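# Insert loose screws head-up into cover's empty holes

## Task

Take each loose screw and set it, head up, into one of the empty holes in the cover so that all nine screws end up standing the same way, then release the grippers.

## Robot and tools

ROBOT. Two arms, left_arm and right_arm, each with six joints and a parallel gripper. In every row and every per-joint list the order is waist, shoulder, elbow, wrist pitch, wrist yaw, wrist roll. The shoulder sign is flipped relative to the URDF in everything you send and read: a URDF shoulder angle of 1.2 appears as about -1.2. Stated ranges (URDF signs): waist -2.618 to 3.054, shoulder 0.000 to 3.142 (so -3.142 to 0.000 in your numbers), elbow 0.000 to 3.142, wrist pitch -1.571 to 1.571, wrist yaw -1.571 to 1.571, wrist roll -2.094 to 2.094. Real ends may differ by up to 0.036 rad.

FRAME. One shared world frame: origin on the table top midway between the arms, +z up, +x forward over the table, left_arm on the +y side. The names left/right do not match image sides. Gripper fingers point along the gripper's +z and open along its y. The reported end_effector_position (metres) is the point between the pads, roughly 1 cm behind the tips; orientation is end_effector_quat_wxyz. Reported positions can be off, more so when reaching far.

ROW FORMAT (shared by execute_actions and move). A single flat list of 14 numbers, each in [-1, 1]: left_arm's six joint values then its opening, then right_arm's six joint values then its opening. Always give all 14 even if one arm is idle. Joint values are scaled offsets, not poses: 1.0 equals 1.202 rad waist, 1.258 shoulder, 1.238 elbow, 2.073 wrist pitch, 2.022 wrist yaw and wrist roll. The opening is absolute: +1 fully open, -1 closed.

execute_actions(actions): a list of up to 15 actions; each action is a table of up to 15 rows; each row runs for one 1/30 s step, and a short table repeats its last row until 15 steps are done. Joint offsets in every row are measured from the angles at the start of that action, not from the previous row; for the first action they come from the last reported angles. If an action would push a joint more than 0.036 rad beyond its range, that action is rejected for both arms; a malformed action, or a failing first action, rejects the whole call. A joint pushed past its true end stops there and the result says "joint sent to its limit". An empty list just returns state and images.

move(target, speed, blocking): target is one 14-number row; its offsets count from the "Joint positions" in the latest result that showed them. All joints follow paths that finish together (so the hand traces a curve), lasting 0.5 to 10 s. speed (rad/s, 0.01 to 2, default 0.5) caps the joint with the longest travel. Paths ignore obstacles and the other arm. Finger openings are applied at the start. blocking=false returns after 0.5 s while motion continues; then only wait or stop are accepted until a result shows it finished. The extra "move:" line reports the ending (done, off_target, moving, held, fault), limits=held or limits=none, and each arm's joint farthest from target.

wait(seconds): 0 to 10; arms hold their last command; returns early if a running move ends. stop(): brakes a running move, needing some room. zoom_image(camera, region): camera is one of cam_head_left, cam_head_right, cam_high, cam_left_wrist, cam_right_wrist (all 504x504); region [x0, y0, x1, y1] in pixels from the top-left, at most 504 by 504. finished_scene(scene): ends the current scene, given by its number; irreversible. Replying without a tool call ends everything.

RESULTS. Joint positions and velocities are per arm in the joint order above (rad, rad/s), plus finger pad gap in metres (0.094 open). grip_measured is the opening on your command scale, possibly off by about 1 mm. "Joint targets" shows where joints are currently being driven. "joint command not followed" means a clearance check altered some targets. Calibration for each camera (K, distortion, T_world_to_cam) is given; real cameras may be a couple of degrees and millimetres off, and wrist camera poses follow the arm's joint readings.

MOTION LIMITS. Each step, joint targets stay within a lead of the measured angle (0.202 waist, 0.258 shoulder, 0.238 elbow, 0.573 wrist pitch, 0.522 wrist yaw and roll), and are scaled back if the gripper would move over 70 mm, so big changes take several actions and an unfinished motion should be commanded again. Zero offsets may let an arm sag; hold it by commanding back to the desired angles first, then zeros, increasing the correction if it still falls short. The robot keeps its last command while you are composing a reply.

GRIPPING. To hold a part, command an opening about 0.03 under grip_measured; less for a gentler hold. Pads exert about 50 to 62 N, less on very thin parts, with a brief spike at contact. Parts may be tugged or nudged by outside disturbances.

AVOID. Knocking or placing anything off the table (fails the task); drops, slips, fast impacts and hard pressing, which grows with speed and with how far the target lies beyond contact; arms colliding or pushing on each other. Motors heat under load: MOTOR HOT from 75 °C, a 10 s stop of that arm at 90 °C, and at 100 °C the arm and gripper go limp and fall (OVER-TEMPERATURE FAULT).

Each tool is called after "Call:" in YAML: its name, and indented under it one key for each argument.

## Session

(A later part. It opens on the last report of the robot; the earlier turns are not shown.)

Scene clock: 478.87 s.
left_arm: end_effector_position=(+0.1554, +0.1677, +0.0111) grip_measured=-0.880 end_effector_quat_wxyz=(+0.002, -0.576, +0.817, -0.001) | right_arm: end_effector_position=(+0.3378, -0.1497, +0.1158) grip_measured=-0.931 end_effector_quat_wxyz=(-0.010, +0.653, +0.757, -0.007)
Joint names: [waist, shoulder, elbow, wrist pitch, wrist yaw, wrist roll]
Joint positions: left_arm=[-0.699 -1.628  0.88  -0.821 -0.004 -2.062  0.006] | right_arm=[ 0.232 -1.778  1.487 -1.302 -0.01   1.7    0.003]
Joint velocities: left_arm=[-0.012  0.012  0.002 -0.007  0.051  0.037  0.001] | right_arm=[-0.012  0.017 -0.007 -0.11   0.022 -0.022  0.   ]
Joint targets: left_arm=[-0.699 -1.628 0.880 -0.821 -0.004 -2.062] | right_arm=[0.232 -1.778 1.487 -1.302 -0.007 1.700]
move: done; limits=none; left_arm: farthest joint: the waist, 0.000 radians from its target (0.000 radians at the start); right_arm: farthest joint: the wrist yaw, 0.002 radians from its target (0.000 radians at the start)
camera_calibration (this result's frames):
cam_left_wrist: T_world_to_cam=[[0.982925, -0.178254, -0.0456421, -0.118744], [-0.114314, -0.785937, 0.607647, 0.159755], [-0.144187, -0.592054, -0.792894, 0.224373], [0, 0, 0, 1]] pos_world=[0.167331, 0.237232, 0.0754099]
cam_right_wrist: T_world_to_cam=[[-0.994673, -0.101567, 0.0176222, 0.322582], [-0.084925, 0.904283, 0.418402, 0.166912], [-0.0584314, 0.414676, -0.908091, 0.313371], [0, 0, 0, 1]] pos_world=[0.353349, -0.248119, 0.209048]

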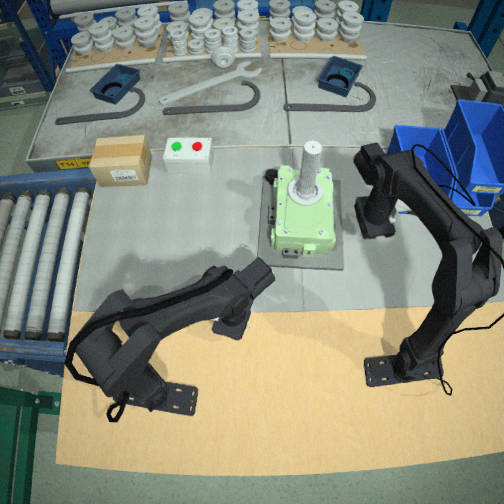

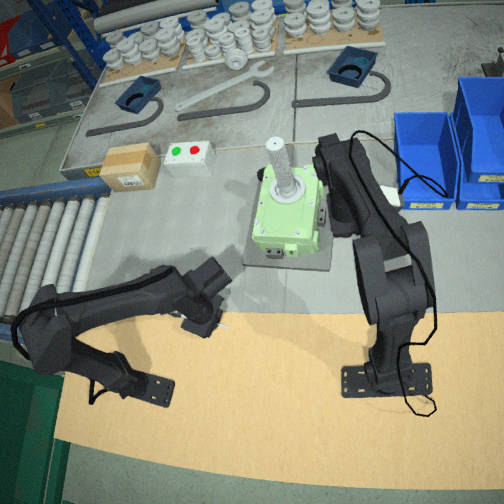

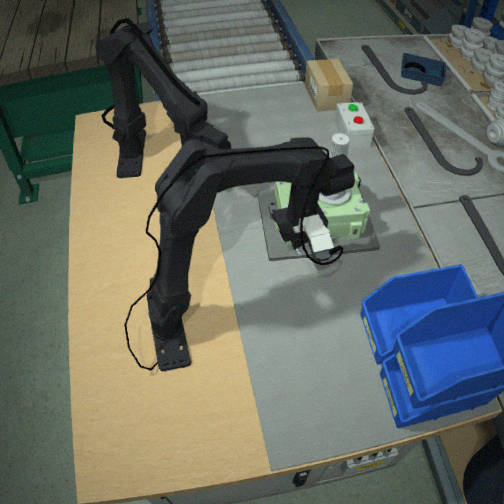

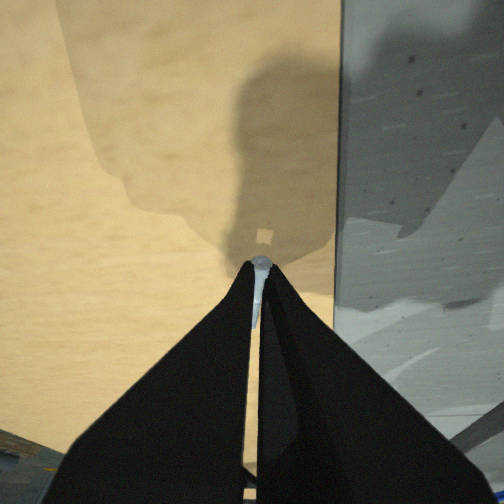

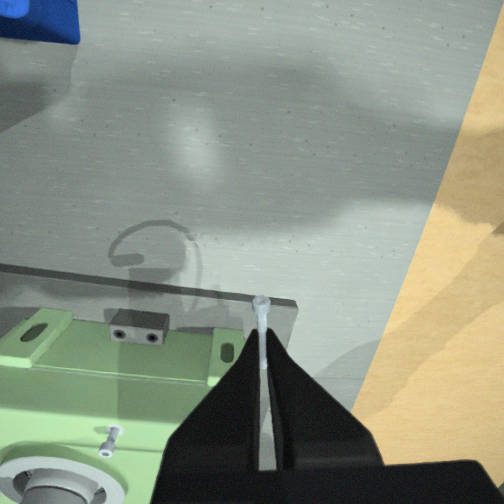

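Call:
move:
  target: [0,0.045,0.21,-0.1,0,0,-0.93,0,0,0,0,0,0,-0.96]
  speed: 0.4

Call:
move:
  target: [0.75,-0.53,0.165,0.95,0.305,1,-0.93,0.63,0,0,0,0,0,-0.96]
  speed: 0.8

Scene clock: 487.27 s.
left_arm: end_effector_position=(+0.1818, +0.1387, +0.0782) grip_measured=-0.880 end_effector_quat_wxyz=(+0.008, -0.576, +0.816, -0.049) | right_arm: end_effector_position=(+0.3377, -0.1492, +0.1158) grip_measured=-0.931 end_effector_quat_wxyz=(-0.011, +0.653, +0.757, -0.006)
Joint names: [waist, shoulder, elbow, wrist pitch, wrist yaw, wrist roll]
Joint positions: left_arm=[-0.699 -1.588  1.12  -1.002 -0.004 -2.062  0.006] | right_arm=[ 0.232 -1.778  1.487 -1.302 -0.013  1.7    0.003]
Joint velocities: left_arm=[-0.002 -0.002  0.002 -0.007 -0.022  0.007  0.003] | right_arm=[-0.002 -0.002 -0.007  0.037 -0.051 -0.022 -0.001]
Joint targets: left_arm=[-0.699 -1.571 1.140 -1.028 -0.004 -2.062] | right_arm=[0.232 -1.778 1.487 -1.302 -0.010 1.700]
move: off_target (left_arm); limits=none; left_arm: farthest joint: the wrist pitch, 0.026 radians from its target (0.207 radians at the start); right_arm: farthest joint: the wrist yaw, 0.003 radians from its target (0.000 radians at the start)
camera_calibration (this result's frames):
cam_left_wrist: T_world_to_cam=[[0.983369, -0.178742, 0.0321887, -0.152888], [-0.15594, -0.740121, 0.654143, 0.0967486], [-0.0930995, -0.648284, -0.755686, 0.259796], [0, 0, 0, 1]] pos_world=[0.18962, 0.2127, 0.137958]
cam_right_wrist: T_world_to_cam=[[-0.994666, -0.101553, 0.0180854, 0.322446], [-0.0845648, 0.90321, 0.420785, 0.165927], [-0.0590669, 0.417011, -0.90698, 0.313613], [0, 0, 0, 1]] pos_world=[0.353281, -0.247901, 0.208789]

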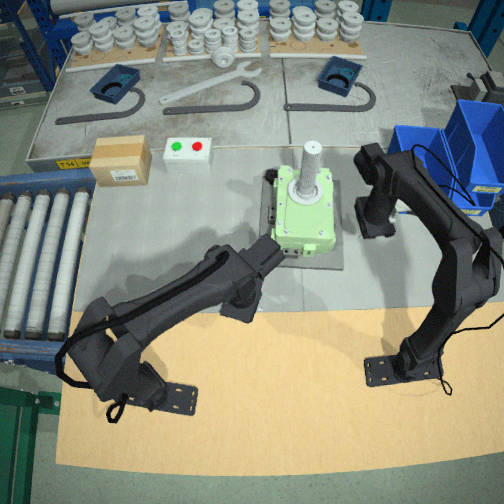

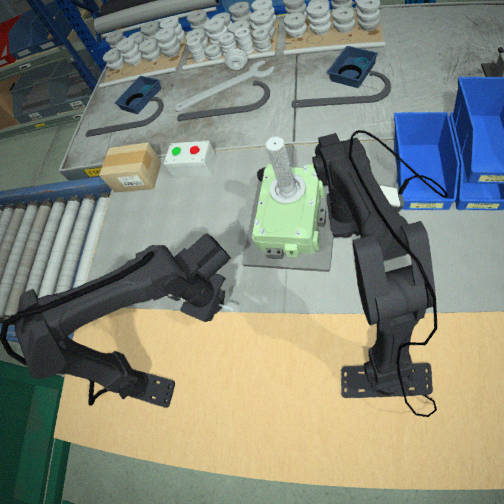

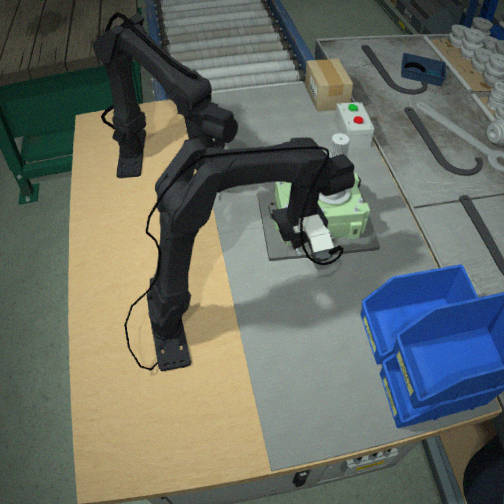

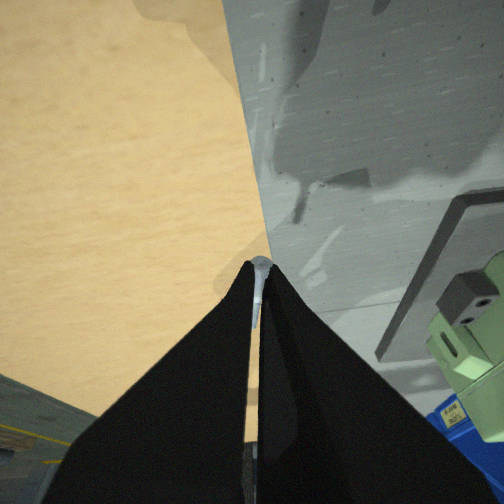

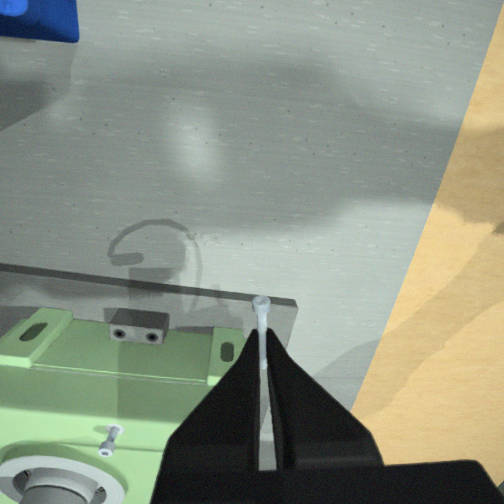

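Scene clock: 490.70 s.
left_arm: end_effector_position=(+0.5811, +0.2981, +0.1632) grip_measured=-0.880 end_effector_quat_wxyz=(+0.680, +0.170, +0.684, -0.203) | right_arm: end_effector_position=(+0.1923, +0.0367, +0.1158) grip_measured=-0.931 end_effector_quat_wxyz=(-0.012, +0.330, +0.944, -0.009)
Joint names: [waist, shoulder, elbow, wrist pitch, wrist yaw, wrist roll]
Joint positions: left_arm=[ 0.206 -2.243  1.296  0.956  0.605 -0.051  0.006] | right_arm=[ 0.983 -1.778  1.487 -1.302 -0.019  1.7    0.003]
Joint velocities: left_arm=[-0.002 -0.002 -0.012  0.007  0.037 -0.022  0.   ] | right_arm=[-0.007 -0.012  0.002  0.051 -0.007 -0.051 -0.   ]
Joint targets: left_arm=[0.203 -2.255 1.324 0.967 0.613 -0.040] | right_arm=[0.989 -1.778 1.487 -1.302 -0.013 1.700]
move: off_target (left_arm); limits=none; left_arm: farthest joint: the elbow, 0.028 radians from its target (0.205 radians at the start); right_arm: farthest joint: the waist, 0.006 radians from its target (0.757 radians at the start)
camera_calibration (this result's frames):
cam_left_wrist: T_world_to_cam=[[-0.456014, -0.865555, 0.207042, 0.492875], [-0.617833, 0.140441, -0.773665, 0.460308], [0.640572, -0.48072, -0.598812, -0.0374085], [0, 0, 0, 1]] pos_world=[0.533115, 0.343981, 0.231678]
cam_right_wrist: T_world_to_cam=[[-0.657724, -0.753014, 0.0192104, 0.155699], [-0.675777, 0.601142, 0.426559, 0.109743], [-0.332754, 0.267576, -0.904255, 0.28528], [0, 0, 0, 1]] pos_world=[0.271497, -0.0250618, 0.208163]

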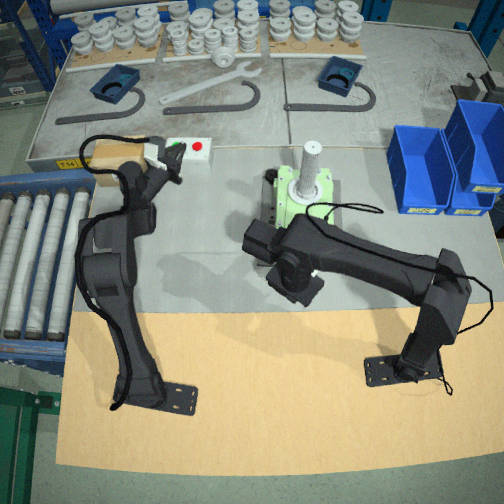

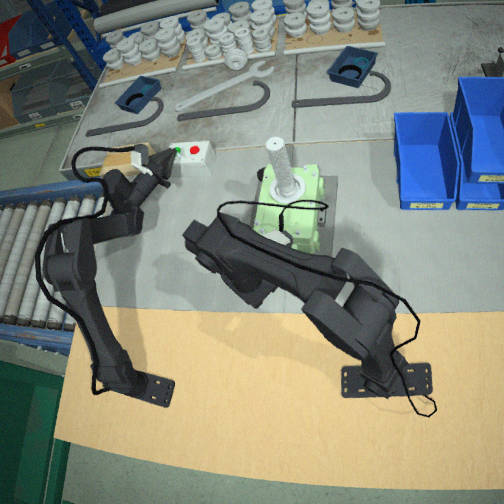

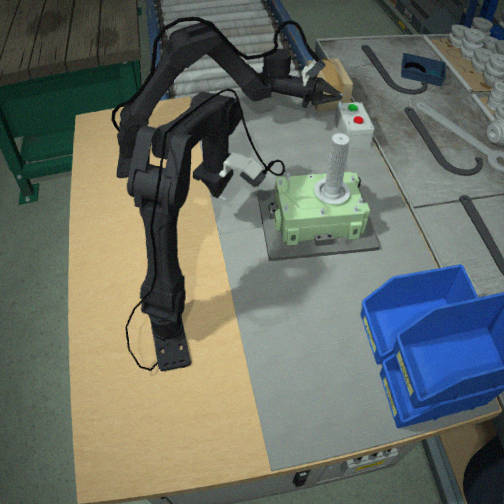

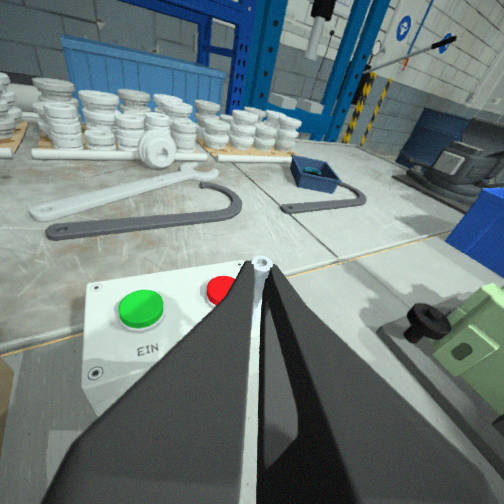

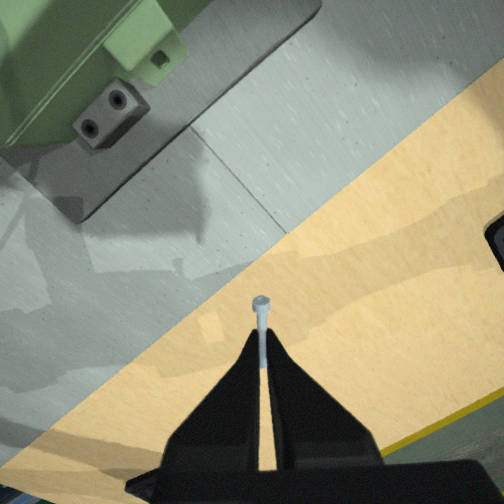

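Call:
move:
  target: [0,0,0,0,0,0.03,-0.93,0,-0.056,-0.288,0.208,0.013,0,-0.96]
  speed: 0.35

Call:
move:
  target: [0,0,0,0,0,0,-0.93,0,0,0,0,0,0,-0.5]

Call:
move:
  target: [0,0,0,0,0,0,-0.93,0,0.07,0.29,-0.215,0,0,-0.5]

Call:
move:
  target: [-0.365,0,0,0,0,0,-0.93,-1,0,0,0,0,0,-0.5]
  speed: 0.7

Call:
zoom_image:
  camera: "cam_head_right"
  region: [220, 140, 300, 220]

Call:
zoom_image:
  camera: "cam_high"
  region: [290, 130, 370, 210]

Scene clock: 501.03 s.
left_arm: end_effector_position=(+0.5811, +0.2981, +0.1632) grip_measured=-0.879 end_effector_quat_wxyz=(+0.685, +0.187, +0.679, -0.186) | right_arm: end_effector_position=(+0.1910, +0.0308, +0.0180) grip_measured=-0.931 end_effector_quat_wxyz=(-0.005, +0.330, +0.944, -0.004)
Joint names: [waist, shoulder, elbow, wrist pitch, wrist yaw, wrist roll]
Joint positions: left_arm=[ 0.206 -2.243  1.296  0.957  0.605 -0.001  0.006] | right_arm=[ 0.983 -1.835  1.156 -0.902 -0.008  1.7    0.003]
Joint velocities: left_arm=[-0.002  0.007 -0.017  0.022 -0.022 -0.007  0.   ] | right_arm=[ 0.002 -0.002 -0.002 -0.007  0.007 -0.022  0.   ]
Joint targets: left_arm=[0.206 -2.243 1.296 0.956 0.605 0.010] | right_arm=[0.983 -1.848 1.130 -0.871 0.007 1.700]
move: off_target (right_arm); limits=none; left_arm: farthest joint: the wrist roll, 0.011 radians from its target (0.060 radians at the start); right_arm: farthest joint: the wrist pitch, 0.031 radians from its target (0.432 radians at the start)
camera_calibration (this result's frames):
cam_left_wrist: T_world_to_cam=[[-0.460401, -0.873578, 0.157774, 0.505841], [-0.597809, 0.173722, -0.782588, 0.440271], [0.656243, -0.454624, -0.602215, -0.0536891], [0, 0, 0, 1]] pos_world=[0.531321, 0.340998, 0.232409]
cam_right_wrist: T_world_to_cam=[[-0.657781, -0.753196, 0.00451873, 0.152563], [-0.682722, 0.598746, 0.418801, 0.155715], [-0.318145, 0.272394, -0.908067, 0.195098], [0, 0, 0, 1]] pos_world=[0.268733, -0.0314674, 0.111259]

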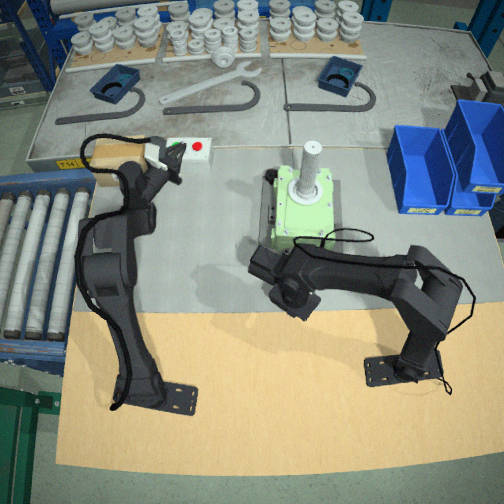

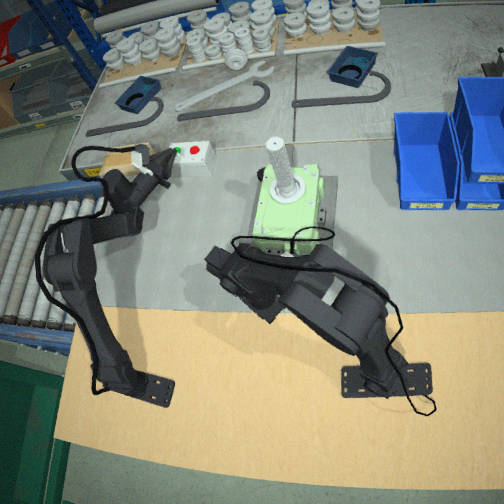

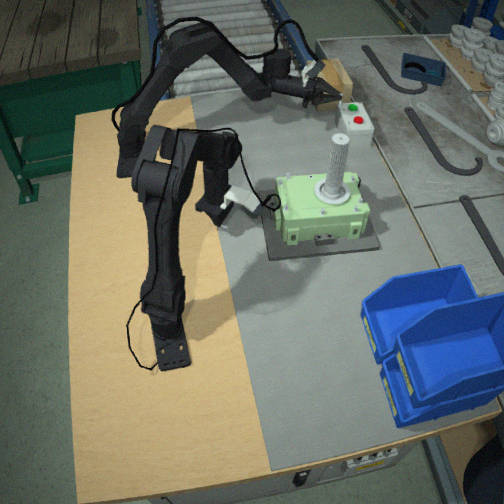

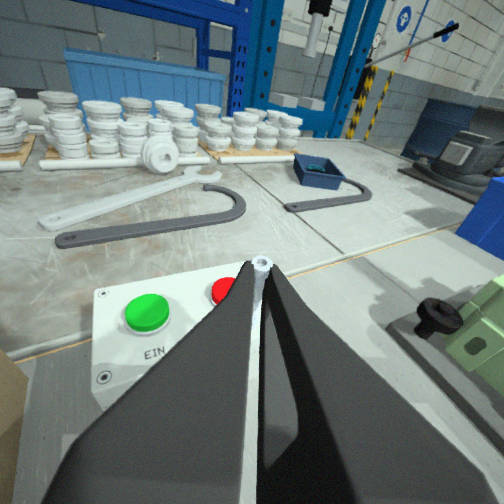

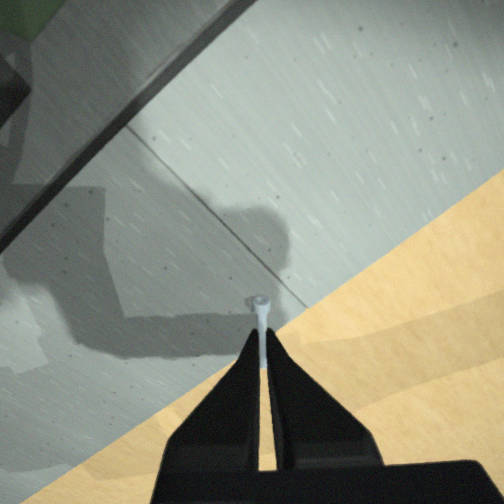

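Scene clock: 501.53 s.
left_arm: end_effector_position=(+0.5811, +0.2981, +0.1632) grip_measured=-0.879 end_effector_quat_wxyz=(+0.685, +0.187, +0.679, -0.186) | right_arm: end_effector_position=(+0.1875, +0.0265, +0.0181) grip_measured=-0.502 end_effector_quat_wxyz=(-0.009, +0.330, +0.944, -0.014)
Joint names: [waist, shoulder, elbow, wrist pitch, wrist yaw, wrist roll]
Joint positions: left_arm=[ 0.206 -2.243  1.296  0.957  0.605 -0.001  0.006] | right_arm=[ 0.983 -1.835  1.156 -0.924 -0.012  1.7    0.023]
Joint velocities: left_arm=[ 0.007  0.002  0.022  0.022 -0.022 -0.051  0.   ] | right_arm=[-0.017  0.002  0.007  0.007  0.007 -0.125 -0.   ]
Joint targets: left_arm=[0.206 -2.243 1.296 0.957 0.605 -0.001] | right_arm=[0.983 -1.835 1.156 -0.902 -0.008 1.700]
move: off_target (right_arm); limits=none; left_arm: farthest joint: the waist, 0.000 radians from its target (0.000 radians at the start); right_arm: farthest joint: the wrist pitch, 0.022 radians from its target (0.000 radians at the start)
camera_calibration (this result's frames):
cam_left_wrist: T_world_to_cam=[[-0.460401, -0.873578, 0.157774, 0.505841], [-0.597809, 0.173722, -0.782588, 0.440271], [0.656243, -0.454624, -0.602215, -0.0536891], [0, 0, 0, 1]] pos_world=[0.531321, 0.340998, 0.232409]
cam_right_wrist: T_world_to_cam=[[-0.657609, -0.752874, 0.0270334, 0.146569], [-0.676372, 0.605829, 0.418917, 0.15449], [-0.33177, 0.257199, -0.907622, 0.198231], [0, 0, 0, 1]] pos_world=[0.266645, -0.034231, 0.111238]

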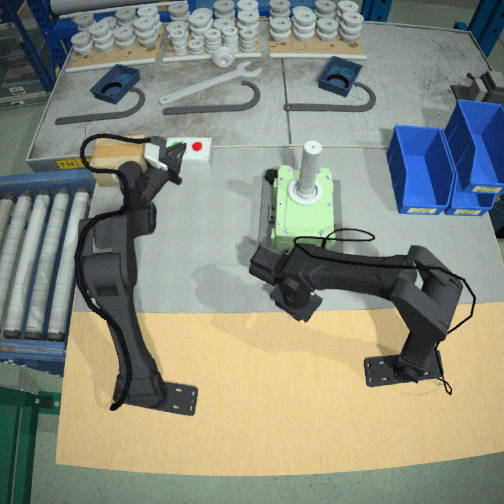

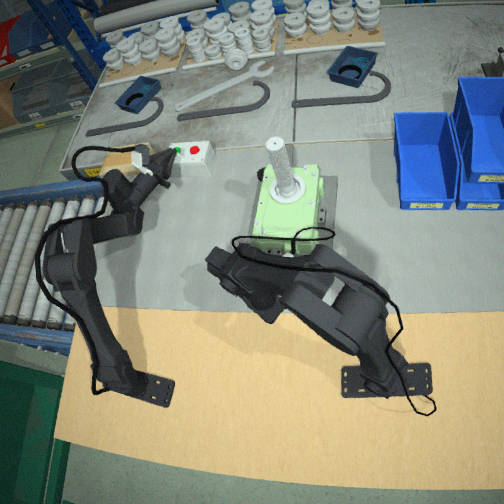

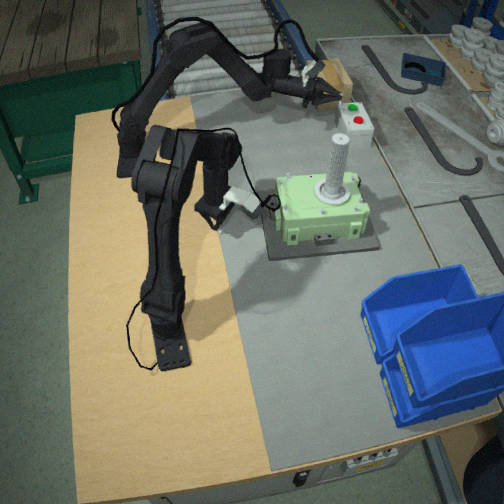

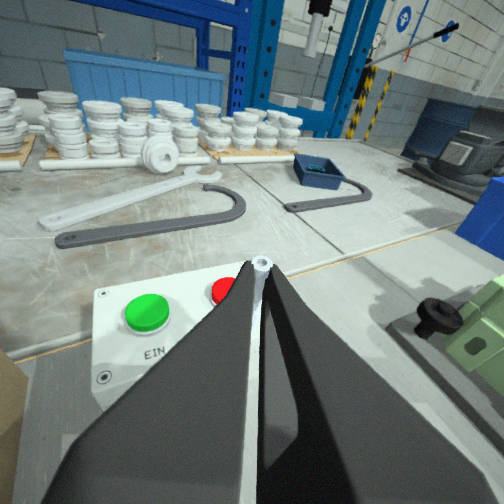

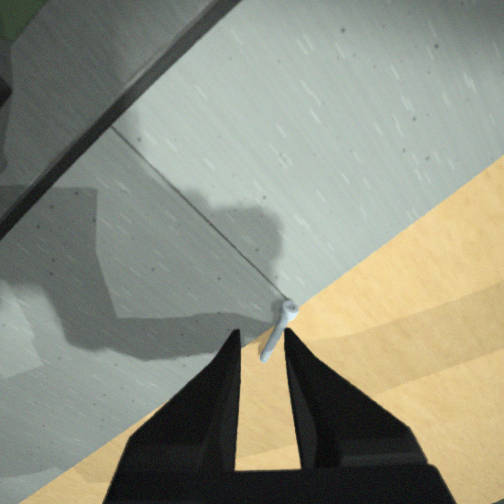

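Scene clock: 503.17 s.
left_arm: end_effector_position=(+0.5811, +0.2981, +0.1632) grip_measured=-0.879 end_effector_quat_wxyz=(+0.685, +0.187, +0.679, -0.186) | right_arm: end_effector_position=(+0.1869, +0.0263, +0.1201) grip_measured=-0.502 end_effector_quat_wxyz=(-0.013, +0.330, +0.943, -0.026)
Joint names: [waist, shoulder, elbow, wrist pitch, wrist yaw, wrist roll]
Joint positions: left_arm=[ 0.206 -2.243  1.296  0.957  0.605 -0.001  0.006] | right_arm=[ 0.983 -1.765  1.486 -1.349 -0.015  1.7    0.023]
Joint velocities: left_arm=[ 0.007 -0.002  0.002 -0.007  0.022 -0.066  0.   ] | right_arm=[-0.002 -0.007  0.012  0.007 -0.037  0.022 -0.001]
Joint targets: left_arm=[0.206 -2.243 1.296 0.957 0.605 -0.001] | right_arm=[0.983 -1.747 1.515 -1.369 -0.012 1.700]
move: off_target (right_arm); limits=none; left_arm: farthest joint: the waist, 0.000 radians from its target (0.000 radians at the start); right_arm: farthest joint: the elbow, 0.029 radians from its target (0.359 radians at the start)
camera_calibration (this result's frames):
cam_left_wrist: T_world_to_cam=[[-0.460401, -0.873578, 0.157774, 0.505841], [-0.597809, 0.173722, -0.782588, 0.440271], [0.656243, -0.454624, -0.602215, -0.0536891], [0, 0, 0, 1]] pos_world=[0.531321, 0.340998, 0.232409]
cam_right_wrist: T_world_to_cam=[[-0.657102, -0.752013, 0.0518958, 0.140116], [-0.669986, 0.614203, 0.416982, 0.110237], [-0.34545, 0.23923, -0.907432, 0.293652], [0, 0, 0, 1]] pos_world=[0.26737, -0.0325888, 0.213231]

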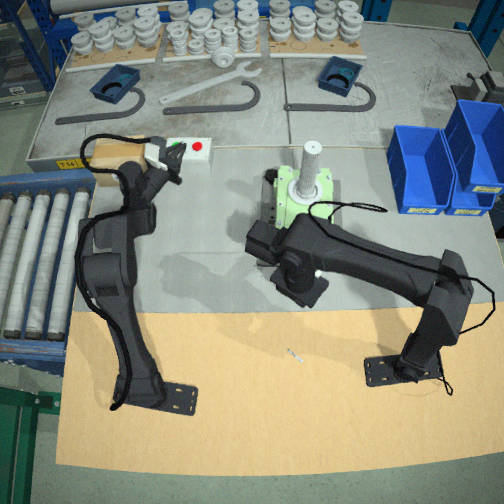

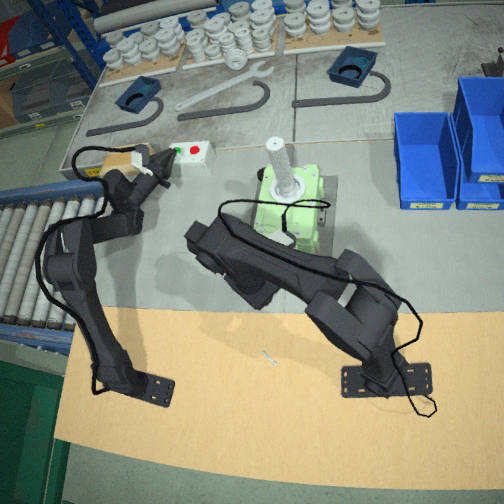

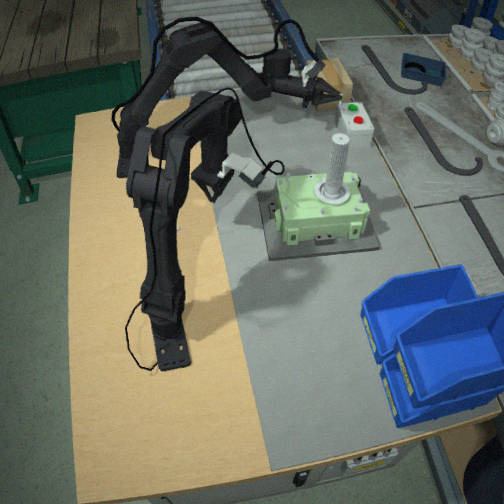

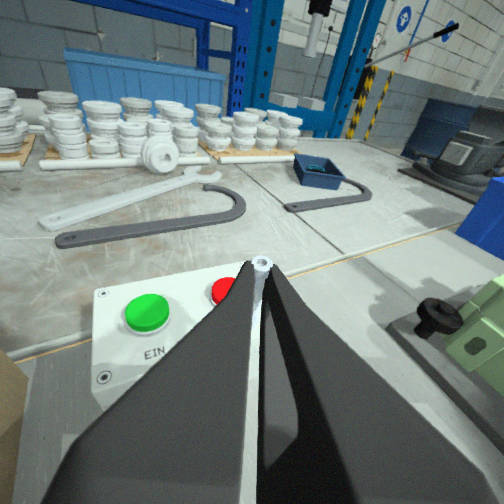

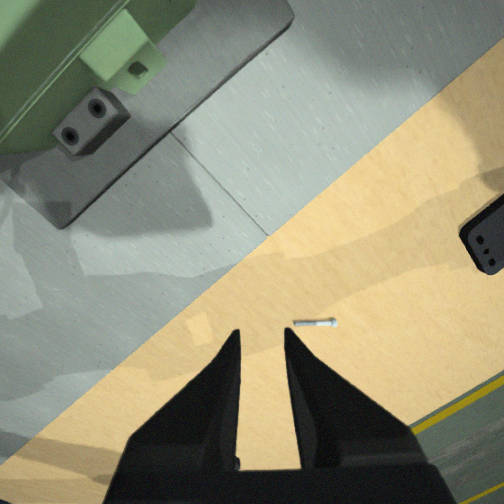

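Scene clock: 505.30 s.
left_arm: end_effector_position=(+0.4997, +0.0488, +0.1632) grip_measured=-0.880 end_effector_quat_wxyz=(+0.628, +0.331, +0.622, -0.331) | right_arm: end_effector_position=(+0.3350, -0.2888, +0.1201) grip_measured=-0.502 end_effector_quat_wxyz=(-0.028, +0.806, +0.591, -0.012)
Joint names: [waist, shoulder, elbow, wrist pitch, wrist yaw, wrist roll]
Joint positions: left_arm=[-0.233 -2.243  1.296  0.957  0.605 -0.001  0.006] | right_arm=[-0.219 -1.765  1.486 -1.35  -0.021  1.7    0.023]
Joint velocities: left_arm=[-0.002  0.012  0.007  0.066 -0.007 -0.037  0.001] | right_arm=[-0.002  0.012 -0.007 -0.022 -0.051  0.081  0.   ]
Joint targets: left_arm=[-0.233 -2.243 1.296 0.957 0.605 -0.001] | right_arm=[-0.219 -1.765 1.486 -1.350 -0.015 1.700]
move: done; limits=none; left_arm: farthest joint: the waist, 0.000 radians from its target (0.439 radians at the start); right_arm: farthest joint: the wrist yaw, 0.006 radians from its target (0.000 radians at the start)
camera_calibration (this result's frames):
cam_left_wrist: T_world_to_cam=[[-0.788319, -0.594694, 0.157774, 0.400797], [-0.467096, 0.411554, -0.782588, 0.35795], [0.400468, -0.690625, -0.602215, 0.0257667], [0, 0, 0, 1]] pos_world=[0.472835, 0.108831, 0.232409]
cam_right_wrist: T_world_to_cam=[[-0.938107, 0.342215, 0.0533283, 0.410486], [0.331732, 0.843556, 0.422335, 0.13304], [0.0995442, 0.413886, -0.90487, 0.321294], [0, 0, 0, 1]] pos_world=[0.308963, -0.385681, 0.212652]

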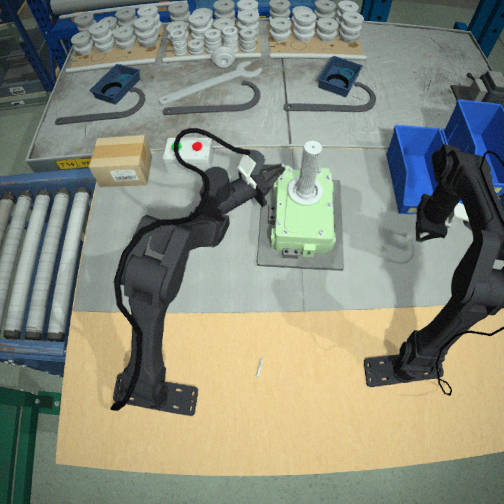

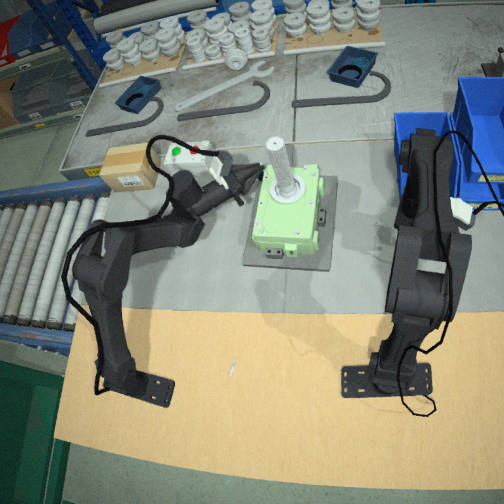

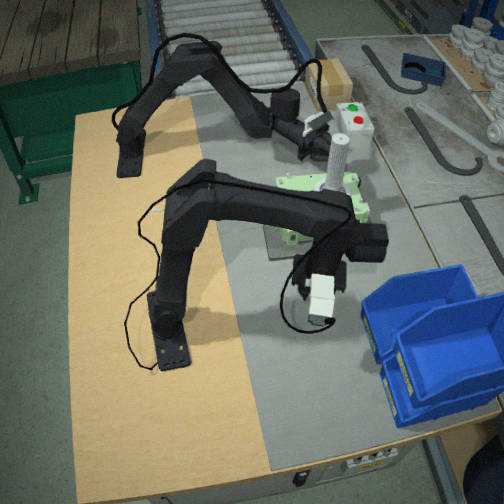

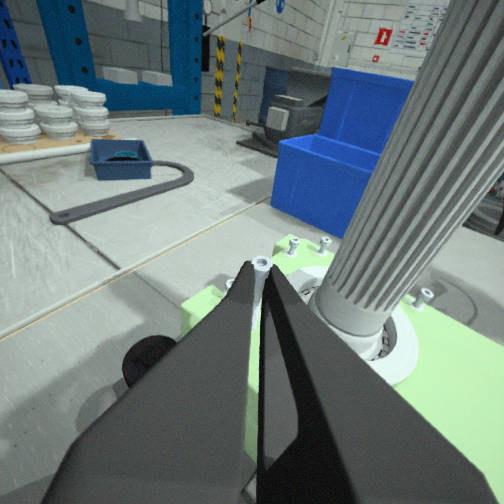

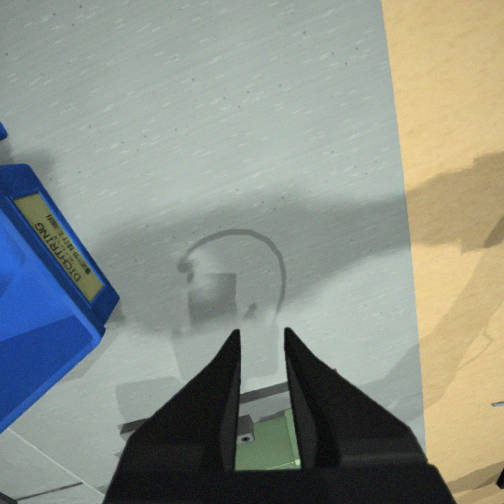

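Region (220, 140, 300, 220) of cam_head_right's 504x504 image, scaled by 6.300, with more detail than that image has.

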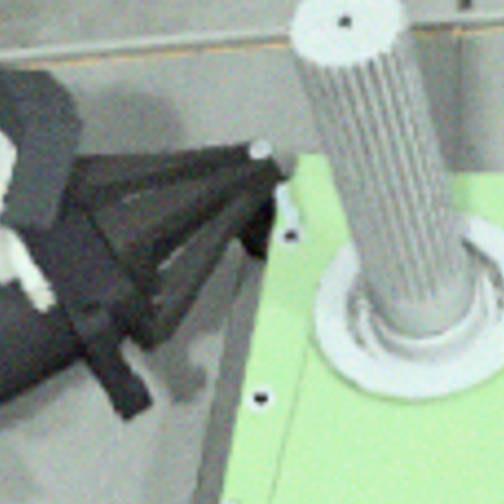

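Region (290, 130, 370, 210) of cam_high's 504x504 image, scaled by 6.300, with more detail than that image has.

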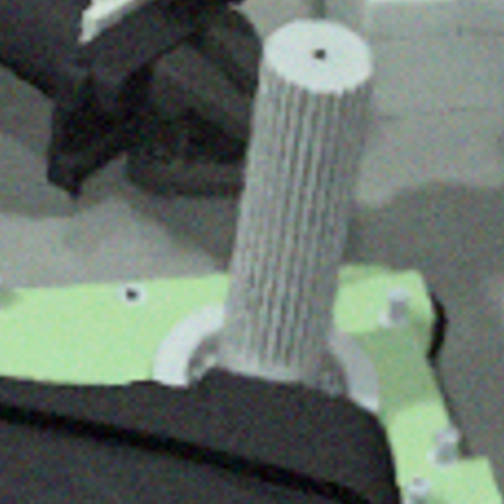

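Call:
move:
  target: [0,-0.035,0,0,0,0,-0.93,-0.2,0,0,0,0,0,-0.5]
  speed: 0.15

Call:
zoom_image:
  camera: "cam_head_right"
  region: [248, 155, 288, 195]

Call:
zoom_image:
  camera: "cam_head_left"
  region: [262, 155, 302, 195]

Call:
zoom_image:
  camera: "cam_left_wrist"
  region: [200, 230, 320, 350]

Scene clock: 523.17 s.
left_arm: end_effector_position=(+0.5006, +0.0485, +0.1464) grip_measured=-0.880 end_effector_quat_wxyz=(+0.618, +0.329, +0.632, -0.332) | right_arm: end_effector_position=(+0.3158, -0.3570, +0.1201) grip_measured=-0.502 end_effector_quat_wxyz=(-0.030, +0.869, +0.494, -0.007)
Joint names: [waist, shoulder, elbow, wrist pitch, wrist yaw, wrist roll]
Joint positions: left_arm=[-0.233 -2.273  1.296  0.957  0.605 -0.001  0.006] | right_arm=[-0.452 -1.765  1.486 -1.35  -0.025  1.7    0.023]
Joint velocities: left_arm=[ 0.017  0.002 -0.012 -0.037  0.022 -0.007  0.001] | right_arm=[ 0.002  0.002  0.012  0.051  0.007 -0.022  0.001]
Joint targets: left_arm=[-0.233 -2.287 1.296 0.956 0.605 -0.001] | right_arm=[-0.460 -1.765 1.486 -1.350 -0.021 1.700]
move: done; limits=none; left_arm: farthest joint: the shoulder, 0.014 radians from its target (0.044 radians at the start); right_arm: farthest joint: the waist, 0.008 radians from its target (0.240 radians at the start)
camera_calibration (this result's frames):
cam_left_wrist: T_world_to_cam=[[-0.783785, -0.596441, 0.173028, 0.39959], [-0.488308, 0.419729, -0.765103, 0.353043], [0.383714, -0.684168, -0.620224, 0.025671], [0, 0, 0, 1]] pos_world=[0.475736, 0.107712, 0.216896]
cam_right_wrist: T_world_to_cam=[[-0.833863, 0.549317, 0.0540554, 0.456735], [0.516793, 0.742565, 0.426054, 0.102033], [0.193899, 0.383206, -0.903082, 0.310503], [0, 0, 0, 1]] pos_world=[0.267918, -0.445645, 0.212249]

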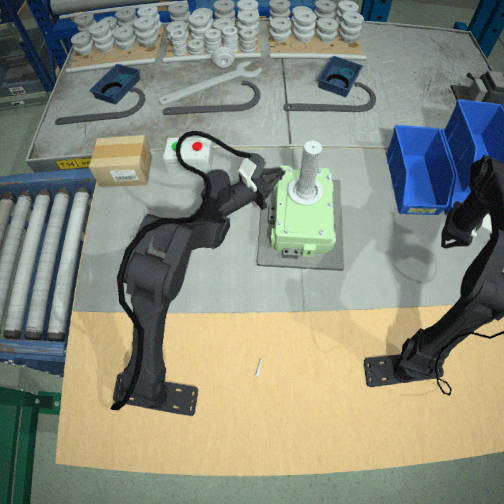

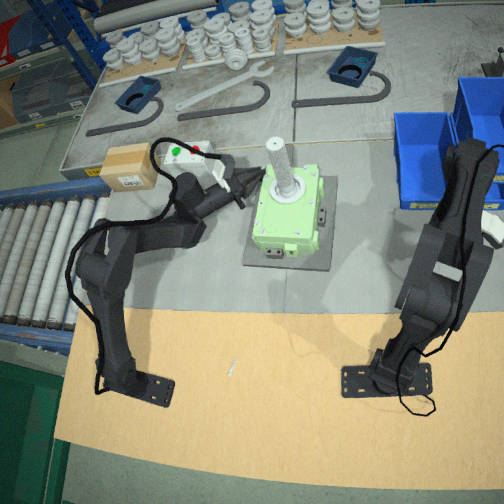

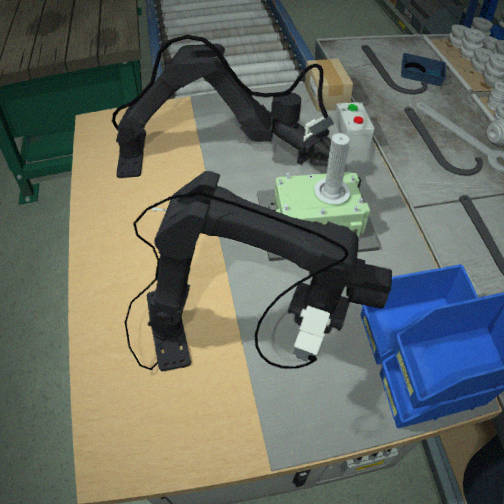

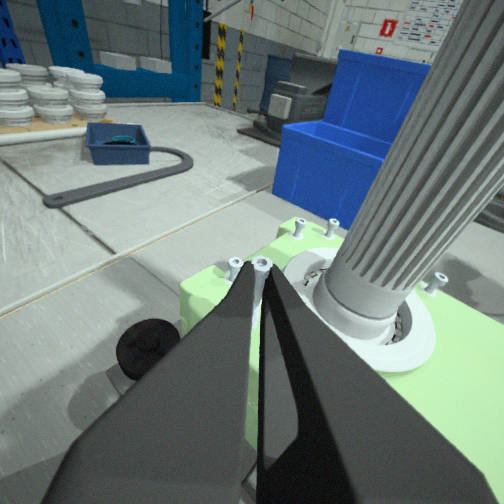

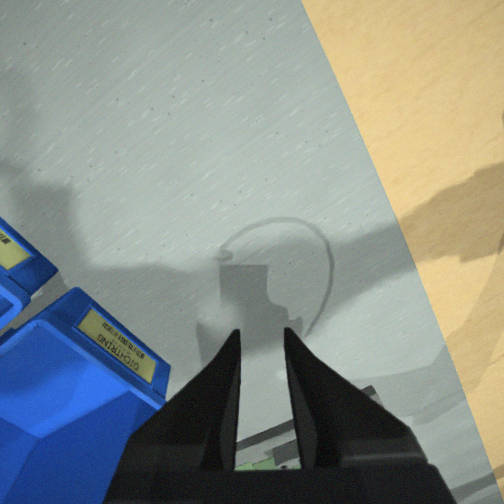

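Region (248, 155, 288, 195) of cam_head_right's 504x504 image, scaled by 12.600, with more detail than that image has.

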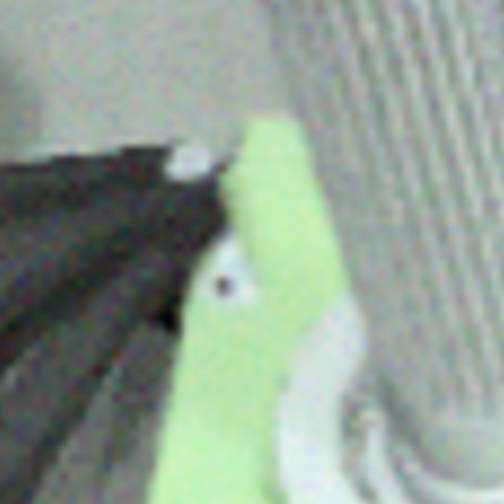

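Region (262, 155, 302, 195) of cam_head_left's 504x504 image, scaled by 12.600, with more detail than that image has.

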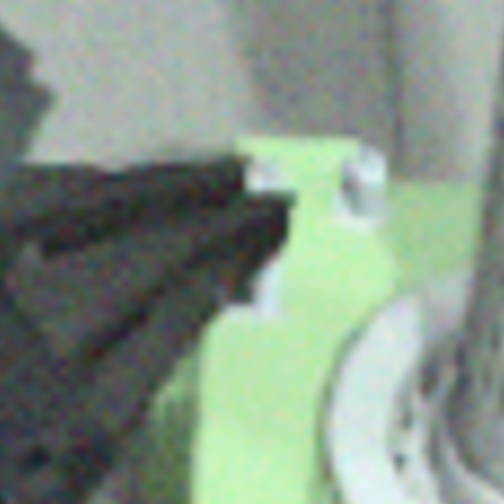

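Region (200, 230, 320, 350) of cam_left_wrist's 504x504 image, scaled by 4.200, with more detail than that image has.

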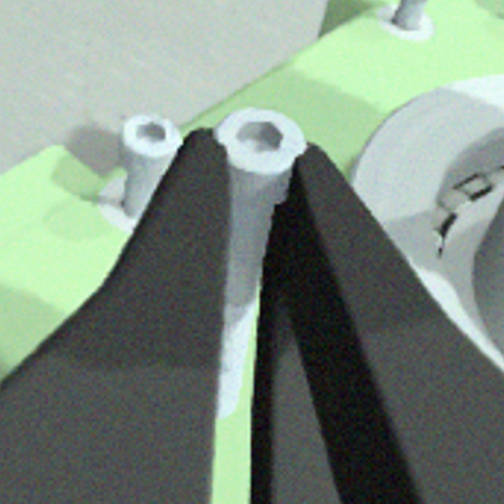

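Call:
move:
  target: [0,0,0,0,0,0.05,-0.93,0,0,0,0,0,0,-0.5]
  speed: 0.1

Call:
zoom_image:
  camera: "cam_head_right"
  region: [248, 155, 288, 195]

Call:
zoom_image:
  camera: "cam_head_left"
  region: [262, 155, 302, 195]

Call:
zoom_image:
  camera: "cam_left_wrist"
  region: [200, 250, 320, 370]

Scene clock: 550.93 s.
left_arm: end_effector_position=(+0.5006, +0.0485, +0.1464) grip_measured=-0.880 end_effector_quat_wxyz=(+0.632, +0.358, +0.617, -0.303) | right_arm: end_effector_position=(+0.3159, -0.3567, +0.1201) grip_measured=-0.502 end_effector_quat_wxyz=(-0.031, +0.869, +0.493, -0.006)
Joint names: [waist, shoulder, elbow, wrist pitch, wrist yaw, wrist roll]
Joint positions: left_arm=[-0.233 -2.273  1.296  0.957  0.605  0.09   0.006] | right_arm=[-0.452 -1.765  1.486 -1.35  -0.027  1.7    0.023]
Joint velocities: left_arm=[ 0.007  0.002  0.007  0.037  0.022  0.022 -0.001] | right_arm=[-0.012 -0.017 -0.007  0.022 -0.037  0.007 -0.   ]
Joint targets: left_arm=[-0.233 -2.273 1.296 0.957 0.605 0.100] | right_arm=[-0.452 -1.765 1.486 -1.350 -0.025 1.700]
move: done; limits=none; left_arm: farthest joint: the wrist roll, 0.010 radians from its target (0.101 radians at the start); right_arm: farthest joint: the wrist yaw, 0.002 radians from its target (0.000 radians at the start)
camera_calibration (this result's frames):
cam_left_wrist: T_world_to_cam=[[-0.79431, -0.601796, 0.0831508, 0.418275], [-0.429734, 0.459833, -0.777099, 0.323531], [0.429419, -0.65299, -0.623862, 0.00181057], [0, 0, 0, 1]] pos_world=[0.470495, 0.104128, 0.217765]
cam_right_wrist: T_world_to_cam=[[-0.833841, 0.549312, 0.054452, 0.456607], [0.516503, 0.741602, 0.428079, 0.101172], [0.194767, 0.385074, -0.9021, 0.310612], [0, 0, 0, 1]] pos_world=[0.267985, -0.445458, 0.212031]

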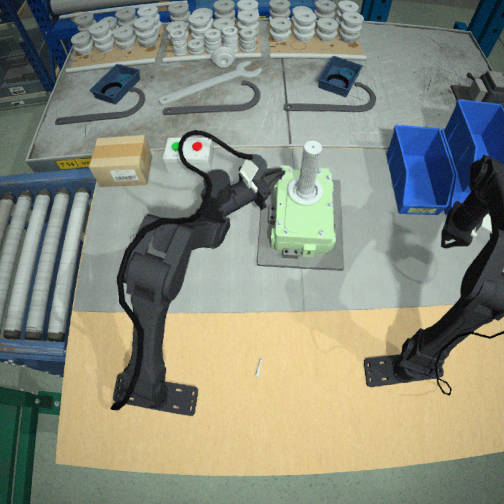

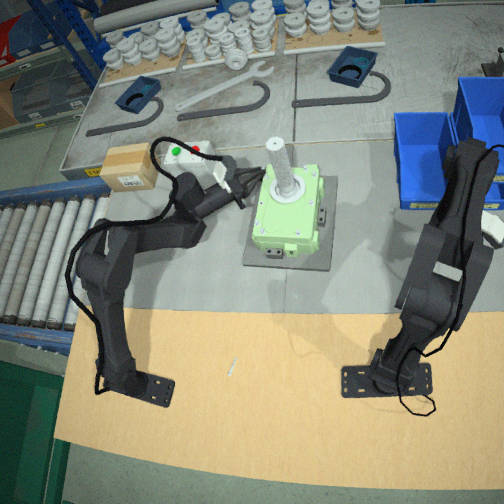

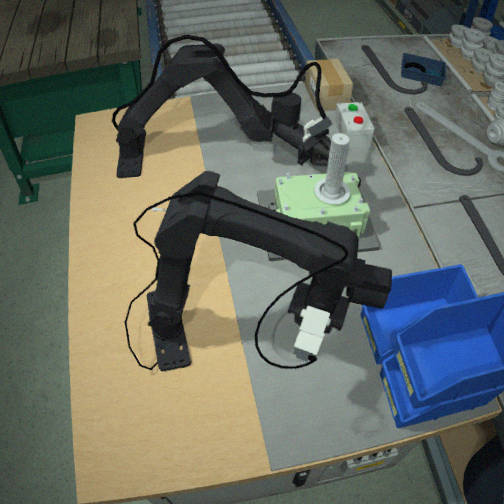

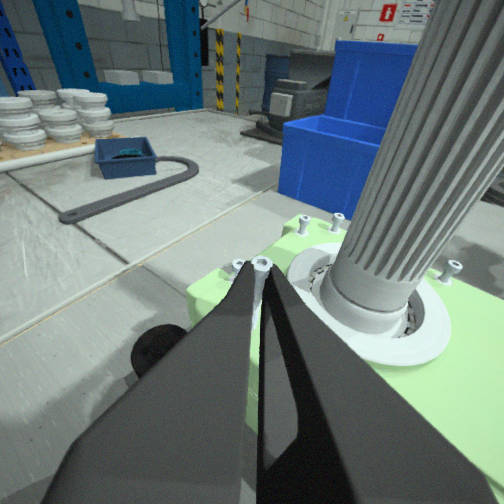

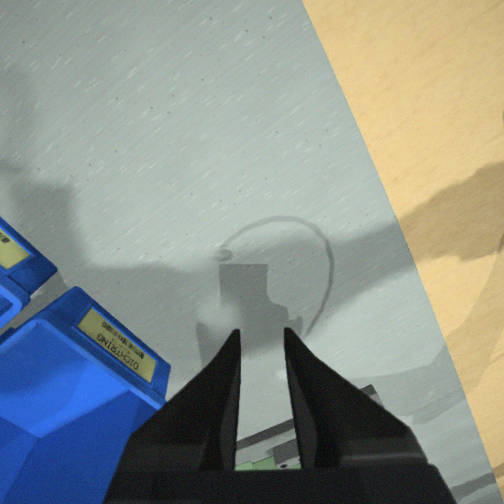

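Region (248, 155, 288, 195) of cam_head_right's 504x504 image, scaled by 12.600, with more detail than that image has.

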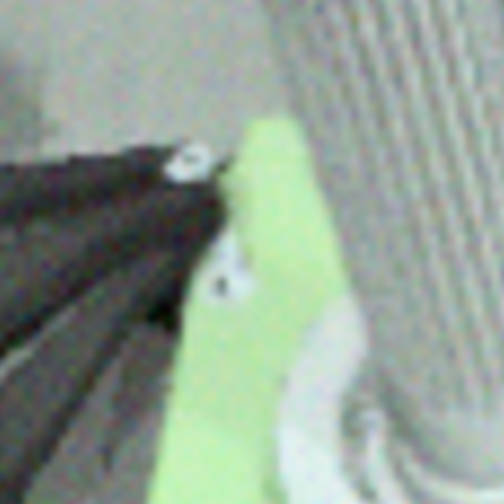

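Region (262, 155, 302, 195) of cam_head_left's 504x504 image, scaled by 12.600, with more detail than that image has.

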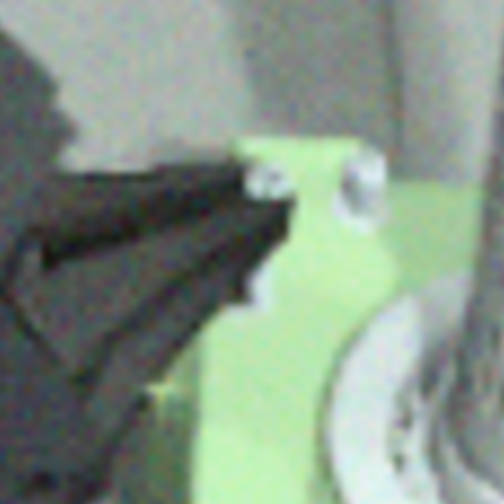

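Region (200, 250, 320, 370) of cam_left_wrist's 504x504 image, scaled by 4.200, with more detail than that image has.

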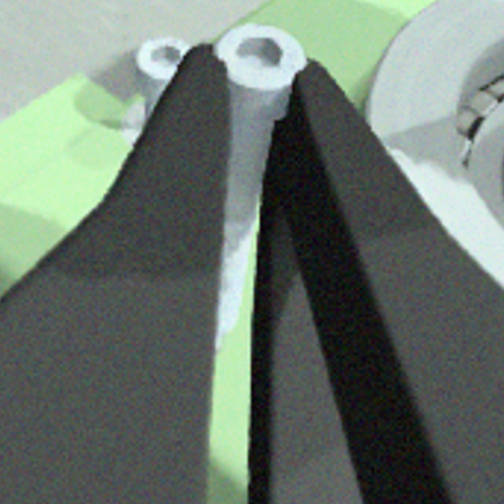

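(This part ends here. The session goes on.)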